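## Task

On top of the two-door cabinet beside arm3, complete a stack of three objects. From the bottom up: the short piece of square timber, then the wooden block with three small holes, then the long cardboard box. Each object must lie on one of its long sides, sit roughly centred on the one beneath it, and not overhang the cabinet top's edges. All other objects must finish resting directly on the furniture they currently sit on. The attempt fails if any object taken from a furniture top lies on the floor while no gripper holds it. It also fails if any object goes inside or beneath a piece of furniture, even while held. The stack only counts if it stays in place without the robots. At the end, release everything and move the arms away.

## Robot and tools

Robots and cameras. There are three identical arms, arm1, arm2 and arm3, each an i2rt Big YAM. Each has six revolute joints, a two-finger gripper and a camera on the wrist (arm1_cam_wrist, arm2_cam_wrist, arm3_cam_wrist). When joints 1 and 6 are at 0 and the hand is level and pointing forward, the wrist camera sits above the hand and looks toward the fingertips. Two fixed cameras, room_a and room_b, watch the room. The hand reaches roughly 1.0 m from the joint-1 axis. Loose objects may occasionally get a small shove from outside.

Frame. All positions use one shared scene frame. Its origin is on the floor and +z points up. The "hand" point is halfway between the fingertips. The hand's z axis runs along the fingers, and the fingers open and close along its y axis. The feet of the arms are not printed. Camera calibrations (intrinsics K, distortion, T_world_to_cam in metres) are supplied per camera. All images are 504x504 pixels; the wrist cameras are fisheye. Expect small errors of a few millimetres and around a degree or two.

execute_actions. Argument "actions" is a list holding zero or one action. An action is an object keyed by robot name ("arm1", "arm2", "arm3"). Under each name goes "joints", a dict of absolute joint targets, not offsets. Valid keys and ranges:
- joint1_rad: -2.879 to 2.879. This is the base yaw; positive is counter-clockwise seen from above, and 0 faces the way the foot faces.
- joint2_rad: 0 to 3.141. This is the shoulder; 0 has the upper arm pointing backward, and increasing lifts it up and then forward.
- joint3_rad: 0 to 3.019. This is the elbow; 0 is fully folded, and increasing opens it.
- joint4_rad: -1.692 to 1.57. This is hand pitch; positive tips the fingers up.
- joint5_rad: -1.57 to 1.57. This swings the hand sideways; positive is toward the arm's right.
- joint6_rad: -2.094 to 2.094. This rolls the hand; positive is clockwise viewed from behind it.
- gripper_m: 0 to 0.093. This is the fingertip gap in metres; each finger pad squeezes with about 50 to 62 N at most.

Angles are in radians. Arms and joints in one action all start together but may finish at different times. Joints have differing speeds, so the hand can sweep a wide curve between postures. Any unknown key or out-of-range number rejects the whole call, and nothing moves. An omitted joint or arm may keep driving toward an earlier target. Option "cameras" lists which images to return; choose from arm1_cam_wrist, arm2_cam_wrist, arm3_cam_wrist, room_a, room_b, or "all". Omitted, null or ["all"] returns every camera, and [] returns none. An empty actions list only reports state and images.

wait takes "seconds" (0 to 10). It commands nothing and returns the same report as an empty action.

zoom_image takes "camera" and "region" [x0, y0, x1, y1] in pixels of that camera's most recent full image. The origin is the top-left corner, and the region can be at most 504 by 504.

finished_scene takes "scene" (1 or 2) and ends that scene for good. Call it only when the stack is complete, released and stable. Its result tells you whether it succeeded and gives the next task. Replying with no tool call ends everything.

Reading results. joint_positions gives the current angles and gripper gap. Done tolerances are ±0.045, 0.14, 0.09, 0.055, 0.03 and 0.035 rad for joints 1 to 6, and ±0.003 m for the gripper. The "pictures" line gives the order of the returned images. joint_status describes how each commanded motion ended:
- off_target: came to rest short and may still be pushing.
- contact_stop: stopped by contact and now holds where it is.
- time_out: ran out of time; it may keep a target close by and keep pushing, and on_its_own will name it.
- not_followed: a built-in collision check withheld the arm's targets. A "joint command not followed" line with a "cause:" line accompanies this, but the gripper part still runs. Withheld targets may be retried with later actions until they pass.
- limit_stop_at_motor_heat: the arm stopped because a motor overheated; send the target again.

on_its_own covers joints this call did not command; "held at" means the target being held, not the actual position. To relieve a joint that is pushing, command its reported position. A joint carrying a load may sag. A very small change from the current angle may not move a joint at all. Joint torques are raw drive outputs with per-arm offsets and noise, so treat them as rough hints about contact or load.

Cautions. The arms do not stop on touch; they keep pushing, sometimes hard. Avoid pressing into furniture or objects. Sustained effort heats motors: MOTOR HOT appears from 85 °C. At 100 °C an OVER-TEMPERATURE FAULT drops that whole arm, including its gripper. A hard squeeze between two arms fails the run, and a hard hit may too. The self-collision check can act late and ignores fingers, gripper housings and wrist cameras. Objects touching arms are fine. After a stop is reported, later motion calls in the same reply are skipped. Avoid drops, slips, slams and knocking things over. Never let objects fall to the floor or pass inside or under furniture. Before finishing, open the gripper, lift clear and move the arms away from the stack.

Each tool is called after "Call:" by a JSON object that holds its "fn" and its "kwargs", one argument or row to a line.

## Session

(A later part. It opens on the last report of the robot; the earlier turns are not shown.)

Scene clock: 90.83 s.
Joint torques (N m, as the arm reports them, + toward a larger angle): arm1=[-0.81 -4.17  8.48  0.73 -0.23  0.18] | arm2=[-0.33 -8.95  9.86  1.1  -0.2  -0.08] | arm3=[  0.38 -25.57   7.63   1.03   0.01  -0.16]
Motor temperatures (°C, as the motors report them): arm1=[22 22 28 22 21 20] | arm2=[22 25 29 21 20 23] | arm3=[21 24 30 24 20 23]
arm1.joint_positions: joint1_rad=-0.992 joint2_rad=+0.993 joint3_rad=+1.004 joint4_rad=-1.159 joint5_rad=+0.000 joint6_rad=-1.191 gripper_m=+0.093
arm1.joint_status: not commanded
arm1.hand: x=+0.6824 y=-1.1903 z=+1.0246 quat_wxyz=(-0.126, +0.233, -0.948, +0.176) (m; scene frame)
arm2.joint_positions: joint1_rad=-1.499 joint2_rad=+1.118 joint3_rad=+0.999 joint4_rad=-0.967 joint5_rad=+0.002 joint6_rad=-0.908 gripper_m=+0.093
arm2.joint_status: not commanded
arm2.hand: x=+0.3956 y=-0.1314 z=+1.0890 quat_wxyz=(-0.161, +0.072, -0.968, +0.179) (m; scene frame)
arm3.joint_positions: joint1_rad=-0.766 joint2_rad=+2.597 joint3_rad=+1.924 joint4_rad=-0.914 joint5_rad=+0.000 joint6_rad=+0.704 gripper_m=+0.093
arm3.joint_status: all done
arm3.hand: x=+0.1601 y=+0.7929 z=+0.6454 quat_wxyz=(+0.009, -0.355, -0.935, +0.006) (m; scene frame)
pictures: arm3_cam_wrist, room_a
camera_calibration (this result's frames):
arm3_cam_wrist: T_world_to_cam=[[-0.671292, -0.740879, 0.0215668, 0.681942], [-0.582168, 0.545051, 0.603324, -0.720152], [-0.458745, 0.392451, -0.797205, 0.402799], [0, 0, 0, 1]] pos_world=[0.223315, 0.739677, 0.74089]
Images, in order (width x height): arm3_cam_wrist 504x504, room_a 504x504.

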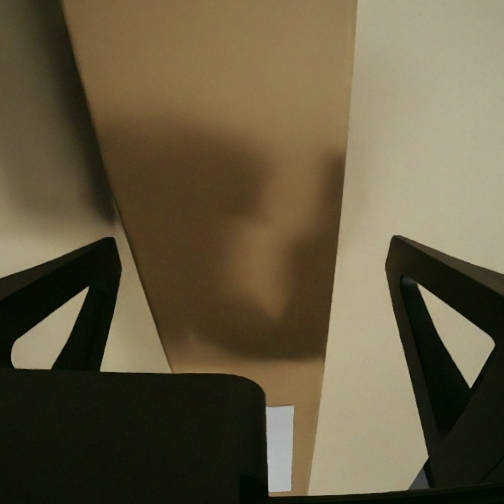

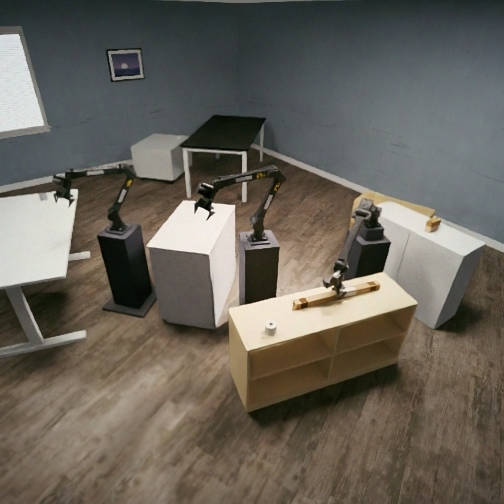

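Well centred.

Call:
{"fn": "execute_actions", "kwargs": {
  "actions": [
    {"arm3":{"joints":{"gripper_m":0}}}
  ],
  "cameras": []
}}

Call:
{"fn": "execute_actions", "kwargs": {
  "actions": [
    {"arm3":{"joints":{"joint2_rad":1.84,"joint3_rad":1.76,"joint4_rad":-1.47,"joint6_rad":1.27}}}
  ],
  "cameras": []
}}

Call:
{"fn": "execute_actions", "kwargs": {
  "actions": [
    {"arm3":{"joints":{"joint1_rad":1.56}}}
  ],
  "cameras": []
}}

Call:
{"fn": "execute_actions", "kwargs": {
  "actions": [
    {"arm3":{"joints":{"joint2_rad":1.95,"joint3_rad":1.55,"joint4_rad":-1.14}}}
  ],
  "cameras": ["arm3_cam_wrist","room_a"]
}}

Call:
{"fn": "zoom_image", "kwargs": {
  "camera": "room_a",
  "region": [350, 140, 504, 294]
}}

Scene clock: 93.30 s.
Joint torques (N m, as the arm reports them, + toward a larger angle): arm1=[-0.93 -4.14  8.43  0.76 -0.24  0.18] | arm2=[-0.38 -8.97  9.85  1.09 -0.2  -0.08] | arm3=[  0.33 -26.06   7.65   1.     0.03  -0.12]
Motor temperatures (°C, as the motors report them): arm1=[22 22 28 22 21 20] | arm2=[22 25 29 21 20 23] | arm3=[21 25 30 24 20 23]
arm1.joint_positions: joint1_rad=-0.992 joint2_rad=+0.993 joint3_rad=+1.004 joint4_rad=-1.159 joint5_rad=+0.000 joint6_rad=-1.191 gripper_m=+0.093
arm1.joint_status: not commanded
arm1.hand: x=+0.6824 y=-1.1903 z=+1.0246 quat_wxyz=(-0.126, +0.233, -0.948, +0.176) (m; scene frame)
arm2.joint_positions: joint1_rad=-1.499 joint2_rad=+1.118 joint3_rad=+0.999 joint4_rad=-0.967 joint5_rad=+0.002 joint6_rad=-0.908 gripper_m=+0.093
arm2.joint_status: not commanded
arm2.hand: x=+0.3956 y=-0.1314 z=+1.0890 quat_wxyz=(-0.161, +0.072, -0.968, +0.179) (m; scene frame)
arm3.joint_positions: joint1_rad=-0.766 joint2_rad=+2.597 joint3_rad=+1.924 joint4_rad=-0.913 joint5_rad=+0.000 joint6_rad=+0.701 gripper_m=+0.050
arm3.joint_status: gripper_m off_target (ended at +0.050, target +0.000)
arm3.hand: x=+0.1602 y=+0.7929 z=+0.6454 quat_wxyz=(+0.009, -0.353, -0.935, +0.006) (m; scene frame)
pictures: none
No camera images: the call's "cameras" was empty. Leave "cameras" out to get every camera's image.

Scene clock: 94.93 s.
Joint torques (N m, as the arm reports them, + toward a larger angle): arm1=[-0.82 -4.16  8.49  0.77 -0.22  0.17] | arm2=[-0.33 -8.98  9.87  1.09 -0.21 -0.09] | arm3=[  0.22 -16.73   8.73   0.08   0.05   0.11]
Motor temperatures (°C, as the motors report them): arm1=[22 22 28 22 21 20] | arm2=[22 25 29 21 20 23] | arm3=[21 25 30 24 20 23]
arm1.joint_positions: joint1_rad=-0.992 joint2_rad=+0.993 joint3_rad=+1.004 joint4_rad=-1.159 joint5_rad=+0.000 joint6_rad=-1.191 gripper_m=+0.093
arm1.joint_status: not commanded
arm1.hand: x=+0.6824 y=-1.1903 z=+1.0246 quat_wxyz=(-0.126, +0.233, -0.948, +0.176) (m; scene frame)
arm2.joint_positions: joint1_rad=-1.499 joint2_rad=+1.118 joint3_rad=+0.999 joint4_rad=-0.967 joint5_rad=+0.002 joint6_rad=-0.908 gripper_m=+0.093
arm2.joint_status: not commanded
arm2.hand: x=+0.3956 y=-0.1314 z=+1.0890 quat_wxyz=(-0.161, +0.072, -0.968, +0.179) (m; scene frame)
arm3.joint_positions: joint1_rad=-0.766 joint2_rad=+1.841 joint3_rad=+1.740 joint4_rad=-1.458 joint5_rad=+0.000 joint6_rad=+1.255 gripper_m=+0.050
arm3.joint_status: all done
arm3.hand: x=+0.0582 y=+0.7971 z=+1.0547 quat_wxyz=(-0.005, -0.596, -0.803, +0.000) (m; scene frame)
pictures: none
No camera images: the call's "cameras" was empty. Leave "cameras" out to get every camera's image.

Scene clock: 97.33 s.
Joint torques (N m, as the arm reports them, + toward a larger angle): arm1=[-0.77 -4.21  8.48  0.77 -0.22  0.18] | arm2=[-0.33 -9.    9.86  1.1  -0.21 -0.08] | arm3=[ -0.29 -17.55   8.85   0.07   0.08   0.13]
Motor temperatures (°C, as the motors report them): arm1=[22 22 28 22 21 20] | arm2=[22 25 29 21 20 23] | arm3=[21 25 30 24 20 23]
arm1.joint_positions: joint1_rad=-0.992 joint2_rad=+0.993 joint3_rad=+1.004 joint4_rad=-1.159 joint5_rad=+0.000 joint6_rad=-1.191 gripper_m=+0.093
arm1.joint_status: not commanded
arm1.hand: x=+0.6824 y=-1.1903 z=+1.0246 quat_wxyz=(-0.126, +0.233, -0.948, +0.176) (m; scene frame)
arm2.joint_positions: joint1_rad=-1.499 joint2_rad=+1.118 joint3_rad=+0.999 joint4_rad=-0.967 joint5_rad=+0.002 joint6_rad=-0.908 gripper_m=+0.093
arm2.joint_status: not commanded
arm2.hand: x=+0.3956 y=-0.1314 z=+1.0890 quat_wxyz=(-0.161, +0.072, -0.968, +0.179) (m; scene frame)
arm3.joint_positions: joint1_rad=+1.566 joint2_rad=+1.845 joint3_rad=+1.740 joint4_rad=-1.458 joint5_rad=-0.001 joint6_rad=+1.256 gripper_m=+0.049
arm3.joint_status: all done
arm3.hand: x=-0.8981 y=+1.2324 z=+1.0555 quat_wxyz=(+0.005, +0.503, -0.864, -0.003) (m; scene frame)
pictures: none
No camera images: the call's "cameras" was empty. Leave "cameras" out to get every camera's image.

Scene clock: 98.40 s.
Joint torques (N m, as the arm reports them, + toward a larger angle): arm1=[-0.8  -4.17  8.47  0.78 -0.23  0.19] | arm2=[-0.36 -8.96  9.87  1.09 -0.21 -0.08] | arm3=[ -0.25 -20.45   8.04   1.01   0.09   0.13]
Motor temperatures (°C, as the motors report them): arm1=[22 22 28 22 21 20] | arm2=[22 25 29 21 20 23] | arm3=[21 25 30 24 20 23]
arm1.joint_positions: joint1_rad=-0.992 joint2_rad=+0.993 joint3_rad=+1.004 joint4_rad=-1.159 joint5_rad=+0.000 joint6_rad=-1.191 gripper_m=+0.093
arm1.joint_status: not commanded
arm1.hand: x=+0.6824 y=-1.1903 z=+1.0246 quat_wxyz=(-0.126, +0.233, -0.948, +0.176) (m; scene frame)
arm2.joint_positions: joint1_rad=-1.499 joint2_rad=+1.118 joint3_rad=+0.999 joint4_rad=-0.967 joint5_rad=+0.002 joint6_rad=-0.908 gripper_m=+0.093
arm2.joint_status: not commanded
arm2.hand: x=+0.3956 y=-0.1314 z=+1.0890 quat_wxyz=(-0.161, +0.072, -0.968, +0.179) (m; scene frame)
arm3.joint_positions: joint1_rad=+1.566 joint2_rad=+1.980 joint3_rad=+1.531 joint4_rad=-1.155 joint5_rad=-0.001 joint6_rad=+1.256 gripper_m=+0.049
arm3.joint_status: all done
arm3.hand: x=-0.8981 y=+1.2308 z=+0.9037 quat_wxyz=(+0.000, +0.503, -0.864, +0.018) (m; scene frame)
pictures: arm3_cam_wrist, room_a
camera_calibration (this result's frames):
arm3_cam_wrist: T_world_to_cam=[[0.8638, -0.502711, 0.0336408, 1.36506], [-0.417248, -0.676328, 0.60703, -0.0826556], [-0.282408, -0.538389, -0.793967, 1.2526], [0, 0, 0, 1]] pos_world=[-0.859879, 1.30471, 0.998773]
Images, in order (width x height): arm3_cam_wrist 504x504, room_a 504x504.

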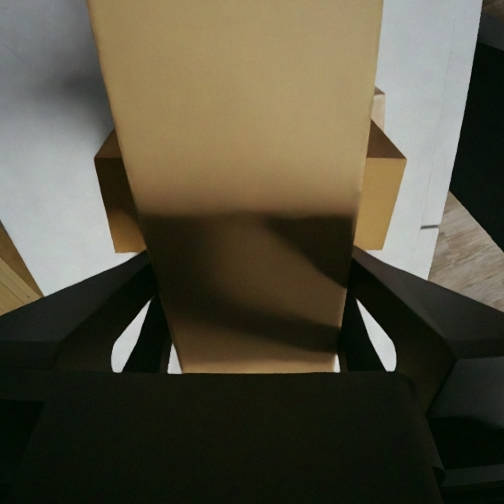

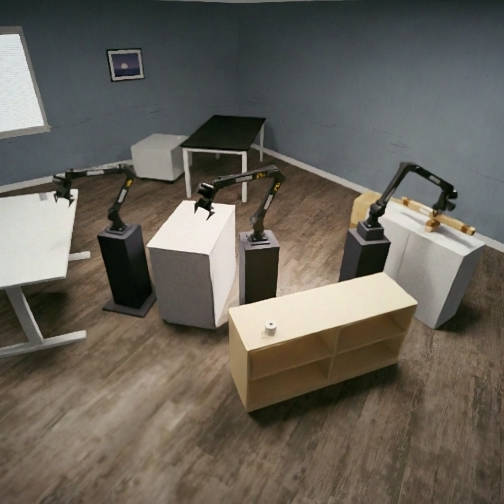

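Region (350, 140, 504, 294) of room_a's 504x504 image, scaled by 3.273, with more detail than that image has.

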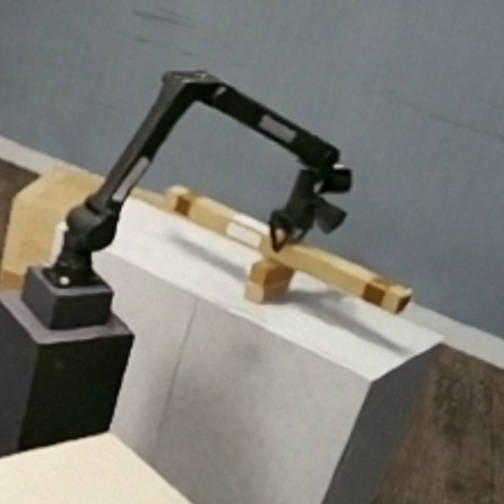

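Call:
{"fn": "execute_actions", "kwargs": {
  "actions": [
    {"arm3":{"joints":{"joint2_rad":2.05,"joint4_rad":-1.07}}}
  ],
  "cameras": ["arm3_cam_wrist","room_a"]
}}

Call:
{"fn": "zoom_image", "kwargs": {
  "camera": "room_a",
  "region": [380, 170, 484, 274]
}}

Scene clock: 100.13 s.
Joint torques (N m, as the arm reports them, + toward a larger angle): arm1=[-0.81 -4.28  8.48  0.74 -0.23  0.18] | arm2=[-0.35 -8.97  9.85  1.1  -0.2  -0.09] | arm3=[ -0.32 -14.56   7.81   1.29   0.12   0.12]
Motor temperatures (°C, as the motors report them): arm1=[22 22 28 22 21 20] | arm2=[22 25 29 21 20 23] | arm3=[21 25 30 24 20 23]
arm1.joint_positions: joint1_rad=-0.992 joint2_rad=+0.993 joint3_rad=+1.004 joint4_rad=-1.159 joint5_rad=+0.000 joint6_rad=-1.191 gripper_m=+0.093
arm1.joint_status: not commanded
arm1.hand: x=+0.6824 y=-1.1903 z=+1.0246 quat_wxyz=(-0.126, +0.233, -0.948, +0.176) (m; scene frame)
arm2.joint_positions: joint1_rad=-1.499 joint2_rad=+1.118 joint3_rad=+0.999 joint4_rad=-0.967 joint5_rad=+0.002 joint6_rad=-0.908 gripper_m=+0.093
arm2.joint_status: not commanded
arm2.hand: x=+0.3956 y=-0.1314 z=+1.0890 quat_wxyz=(-0.161, +0.072, -0.968, +0.179) (m; scene frame)
arm3.joint_positions: joint1_rad=+1.566 joint2_rad=+2.006 joint3_rad=+1.534 joint4_rad=-1.089 joint5_rad=-0.002 joint6_rad=+1.257 gripper_m=+0.049
arm3.joint_status: all done
arm3.hand: x=-0.9083 y=+1.2419 z=+0.8902 quat_wxyz=(+0.005, +0.502, -0.865, -0.004) (m; scene frame)
pictures: arm3_cam_wrist, room_a
camera_calibration (this result's frames):
arm3_cam_wrist: T_world_to_cam=[[0.863444, -0.504378, -0.00818375, 1.41891], [-0.400094, -0.694622, 0.59785, -0.0247567], [-0.307227, -0.512936, -0.801566, 1.1976], [0, 0, 0, 1]] pos_world=[-0.867124, 1.31277, 0.98637]
Images, in order (width x height): arm3_cam_wrist 504x504, room_a 504x504.

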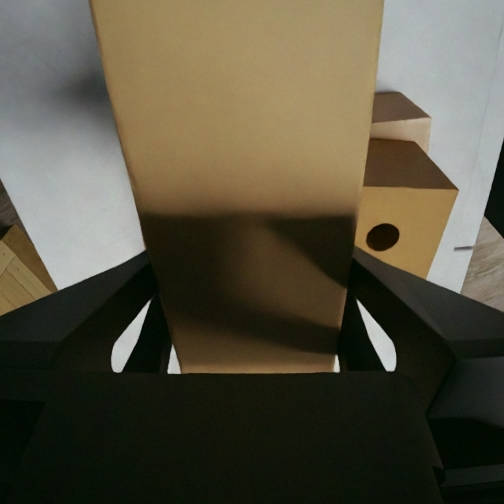

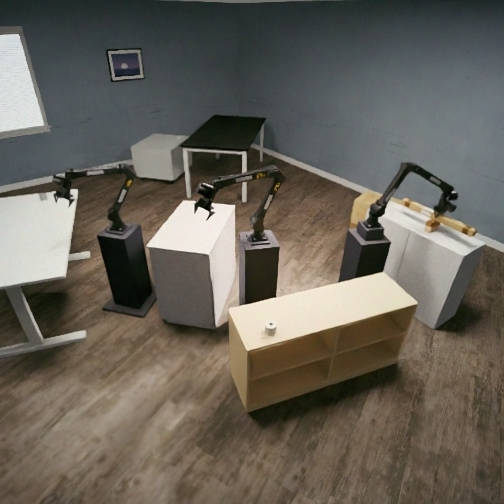

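Region (380, 170, 484, 274) of room_a's 504x504 image, scaled by 4.846, with more detail than that image has.

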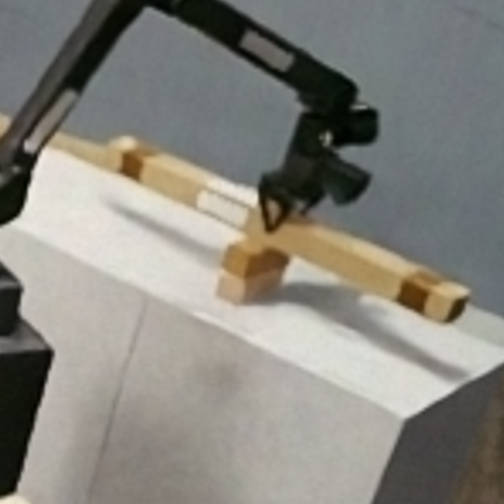

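Call:
{"fn": "execute_actions", "kwargs": {
  "actions": [
    {"arm3":{"joints":{"joint2_rad":1.96}}}
  ],
  "cameras": []
}}

Call:
{"fn": "execute_actions", "kwargs": {
  "actions": [
    {"arm3":{"joints":{"joint3_rad":1.48}}}
  ],
  "cameras": ["arm3_cam_wrist"]
}}

Scene clock: 101.93 s.
Joint torques (N m, as the arm reports them, + toward a larger angle): arm1=[-0.9  -4.23  8.49  0.76 -0.23  0.18] | arm2=[-0.37 -8.96  9.86  1.1  -0.21 -0.08] | arm3=[ -0.3  -21.78   7.84   1.21   0.13   0.11]
Motor temperatures (°C, as the motors report them): arm1=[22 22 28 22 21 20] | arm2=[22 25 30 21 20 23] | arm3=[21 25 30 24 20 23]
arm1.joint_positions: joint1_rad=-0.992 joint2_rad=+0.993 joint3_rad=+1.004 joint4_rad=-1.159 joint5_rad=+0.000 joint6_rad=-1.191 gripper_m=+0.093
arm1.joint_status: not commanded
arm1.hand: x=+0.6824 y=-1.1903 z=+1.0246 quat_wxyz=(-0.126, +0.233, -0.948, +0.176) (m; scene frame)
arm2.joint_positions: joint1_rad=-1.499 joint2_rad=+1.118 joint3_rad=+0.999 joint4_rad=-0.967 joint5_rad=+0.002 joint6_rad=-0.908 gripper_m=+0.093
arm2.joint_status: not commanded
arm2.hand: x=+0.3956 y=-0.1314 z=+1.0890 quat_wxyz=(-0.161, +0.072, -0.968, +0.179) (m; scene frame)
arm3.joint_positions: joint1_rad=+1.566 joint2_rad=+2.002 joint3_rad=+1.534 joint4_rad=-1.087 joint5_rad=-0.002 joint6_rad=+1.257 gripper_m=+0.049
arm3.joint_status: all done
arm3.hand: x=-0.9090 y=+1.2427 z=+0.8924 quat_wxyz=(+0.006, +0.502, -0.865, -0.007) (m; scene frame)
pictures: none
No camera images: the call's "cameras" was empty. Leave "cameras" out to get every camera's image.

Scene clock: 102.60 s.
Joint torques (N m, as the arm reports them, + toward a larger angle): arm1=[-0.73 -4.18  8.49  0.74 -0.23  0.19] | arm2=[-0.38 -8.99  9.85  1.08 -0.21 -0.08] | arm3=[ -0.21 -19.61   5.88   0.96   0.13   0.12]
Motor temperatures (°C, as the motors report them): arm1=[22 22 28 22 21 20] | arm2=[22 25 30 21 20 23] | arm3=[21 25 30 24 20 23]
arm1.joint_positions: joint1_rad=-0.992 joint2_rad=+0.993 joint3_rad=+1.004 joint4_rad=-1.159 joint5_rad=+0.000 joint6_rad=-1.191 gripper_m=+0.093
arm1.joint_status: not commanded
arm1.hand: x=+0.6824 y=-1.1903 z=+1.0246 quat_wxyz=(-0.126, +0.233, -0.948, +0.176) (m; scene frame)
arm2.joint_positions: joint1_rad=-1.499 joint2_rad=+1.118 joint3_rad=+0.999 joint4_rad=-0.967 joint5_rad=+0.002 joint6_rad=-0.908 gripper_m=+0.093
arm2.joint_status: not commanded
arm2.hand: x=+0.3956 y=-0.1314 z=+1.0890 quat_wxyz=(-0.161, +0.072, -0.968, +0.179) (m; scene frame)
arm3.joint_positions: joint1_rad=+1.566 joint2_rad=+1.979 joint3_rad=+1.493 joint4_rad=-1.081 joint5_rad=-0.002 joint6_rad=+1.257 gripper_m=+0.049
arm3.joint_status: all done
arm3.hand: x=-0.8998 y=+1.2326 z=+0.8911 quat_wxyz=(+0.005, +0.502, -0.865, +0.000) (m; scene frame)
pictures: arm3_cam_wrist
camera_calibration (this result's frames):
arm3_cam_wrist: T_world_to_cam=[[0.86349, -0.504362, -0.00199404, 1.40137], [-0.402678, -0.691772, 0.599418, -0.0355888], [-0.303703, -0.516789, -0.800433, 1.20304], [0, 0, 0, 1]] pos_world=[-0.859033, 1.3039, 0.987084]
Images, in order (width x height): arm3_cam_wrist 504x504.

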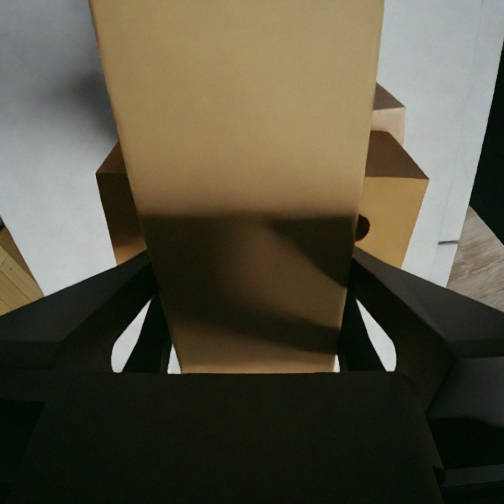

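Call:
{"fn": "execute_actions", "kwargs": {
  "actions": [
    {"arm3":{"joints":{"gripper_m":0.093}}}
  ],
  "cameras": []
}}

Call:
{"fn": "execute_actions", "kwargs": {
  "actions": [
    {"arm3":{"joints":{"joint2_rad":1.5,"joint4_rad":-1.4}}}
  ],
  "cameras": ["room_a"]
}}

Call:
{"fn": "zoom_image", "kwargs": {
  "camera": "room_a",
  "region": [380, 170, 484, 274]
}}

Scene clock: 104.33 s.
Joint torques (N m, as the arm reports them, + toward a larger angle): arm1=[-0.85 -4.19  8.46  0.74 -0.23  0.18] | arm2=[-0.34 -9.    9.87  1.09 -0.2  -0.08] | arm3=[ -0.32 -19.5    6.46   0.95   0.12   0.11]
Motor temperatures (°C, as the motors report them): arm1=[22 22 28 22 21 20] | arm2=[22 25 30 21 20 23] | arm3=[21 25 30 24 20 23]
arm1.joint_positions: joint1_rad=-0.992 joint2_rad=+0.993 joint3_rad=+1.004 joint4_rad=-1.159 joint5_rad=+0.000 joint6_rad=-1.191 gripper_m=+0.093
arm1.joint_status: not commanded
arm1.hand: x=+0.6824 y=-1.1903 z=+1.0246 quat_wxyz=(-0.126, +0.233, -0.948, +0.176) (m; scene frame)
arm2.joint_positions: joint1_rad=-1.499 joint2_rad=+1.118 joint3_rad=+0.999 joint4_rad=-0.967 joint5_rad=+0.002 joint6_rad=-0.908 gripper_m=+0.093
arm2.joint_status: not commanded
arm2.hand: x=+0.3956 y=-0.1314 z=+1.0890 quat_wxyz=(-0.161, +0.072, -0.968, +0.179) (m; scene frame)
arm3.joint_positions: joint1_rad=+1.566 joint2_rad=+1.979 joint3_rad=+1.482 joint4_rad=-1.081 joint5_rad=-0.002 joint6_rad=+1.258 gripper_m=+0.093
arm3.joint_status: all done
arm3.hand: x=-0.8968 y=+1.2292 z=+0.8875 quat_wxyz=(+0.004, +0.502, -0.865, +0.005) (m; scene frame)
pictures: none
No camera images: the call's "cameras" was empty. Leave "cameras" out to get every camera's image.

Scene clock: 105.73 s.
Joint torques (N m, as the arm reports them, + toward a larger angle): arm1=[-0.84 -4.14  8.48  0.77 -0.22  0.19] | arm2=[-0.31 -8.98  9.84  1.09 -0.2  -0.08] | arm3=[ -0.28 -11.17   8.63   0.28   0.13   0.1 ]
Motor temperatures (°C, as the motors report them): arm1=[22 22 28 22 21 20] | arm2=[22 25 30 21 20 23] | arm3=[21 25 30 24 20 23]
arm1.joint_positions: joint1_rad=-0.992 joint2_rad=+0.993 joint3_rad=+1.004 joint4_rad=-1.159 joint5_rad=+0.000 joint6_rad=-1.191 gripper_m=+0.093
arm1.joint_status: not commanded
arm1.hand: x=+0.6824 y=-1.1903 z=+1.0246 quat_wxyz=(-0.126, +0.233, -0.948, +0.176) (m; scene frame)
arm2.joint_positions: joint1_rad=-1.499 joint2_rad=+1.118 joint3_rad=+0.999 joint4_rad=-0.967 joint5_rad=+0.002 joint6_rad=-0.908 gripper_m=+0.093
arm2.joint_status: not commanded
arm2.hand: x=+0.3956 y=-0.1314 z=+1.0890 quat_wxyz=(-0.161, +0.072, -0.968, +0.179) (m; scene frame)
arm3.joint_positions: joint1_rad=+1.566 joint2_rad=+1.493 joint3_rad=+1.468 joint4_rad=-1.388 joint5_rad=-0.002 joint6_rad=+1.258 gripper_m=+0.093
arm3.joint_status: all done
arm3.hand: x=-0.8365 y=+1.1656 z=+1.1255 quat_wxyz=(+0.021, +0.500, -0.862, -0.076) (m; scene frame)
pictures: room_a
Images, in order (width x height): room_a 504x504.

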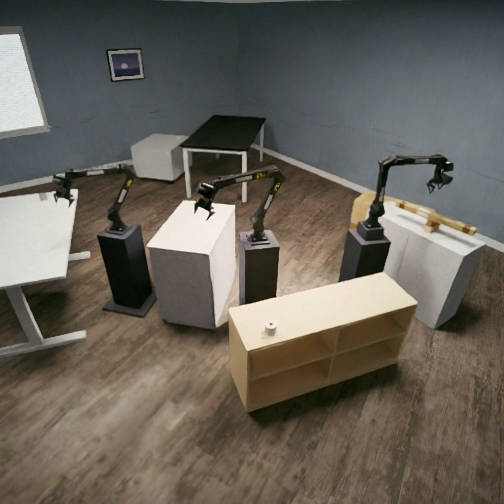

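Region (380, 170, 484, 274) of room_a's 504x504 image, scaled by 4.846, with more detail than that image has.

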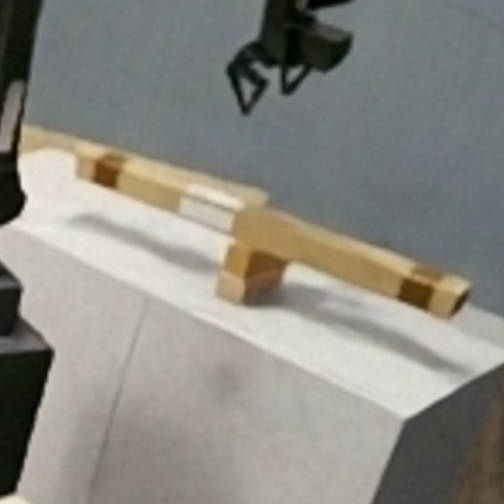

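Slightly rotated by the exit but balanced.

Call:
{"fn": "finished_scene", "kwargs": {
  "scene": 1
}}

The scene is finished: the task was done.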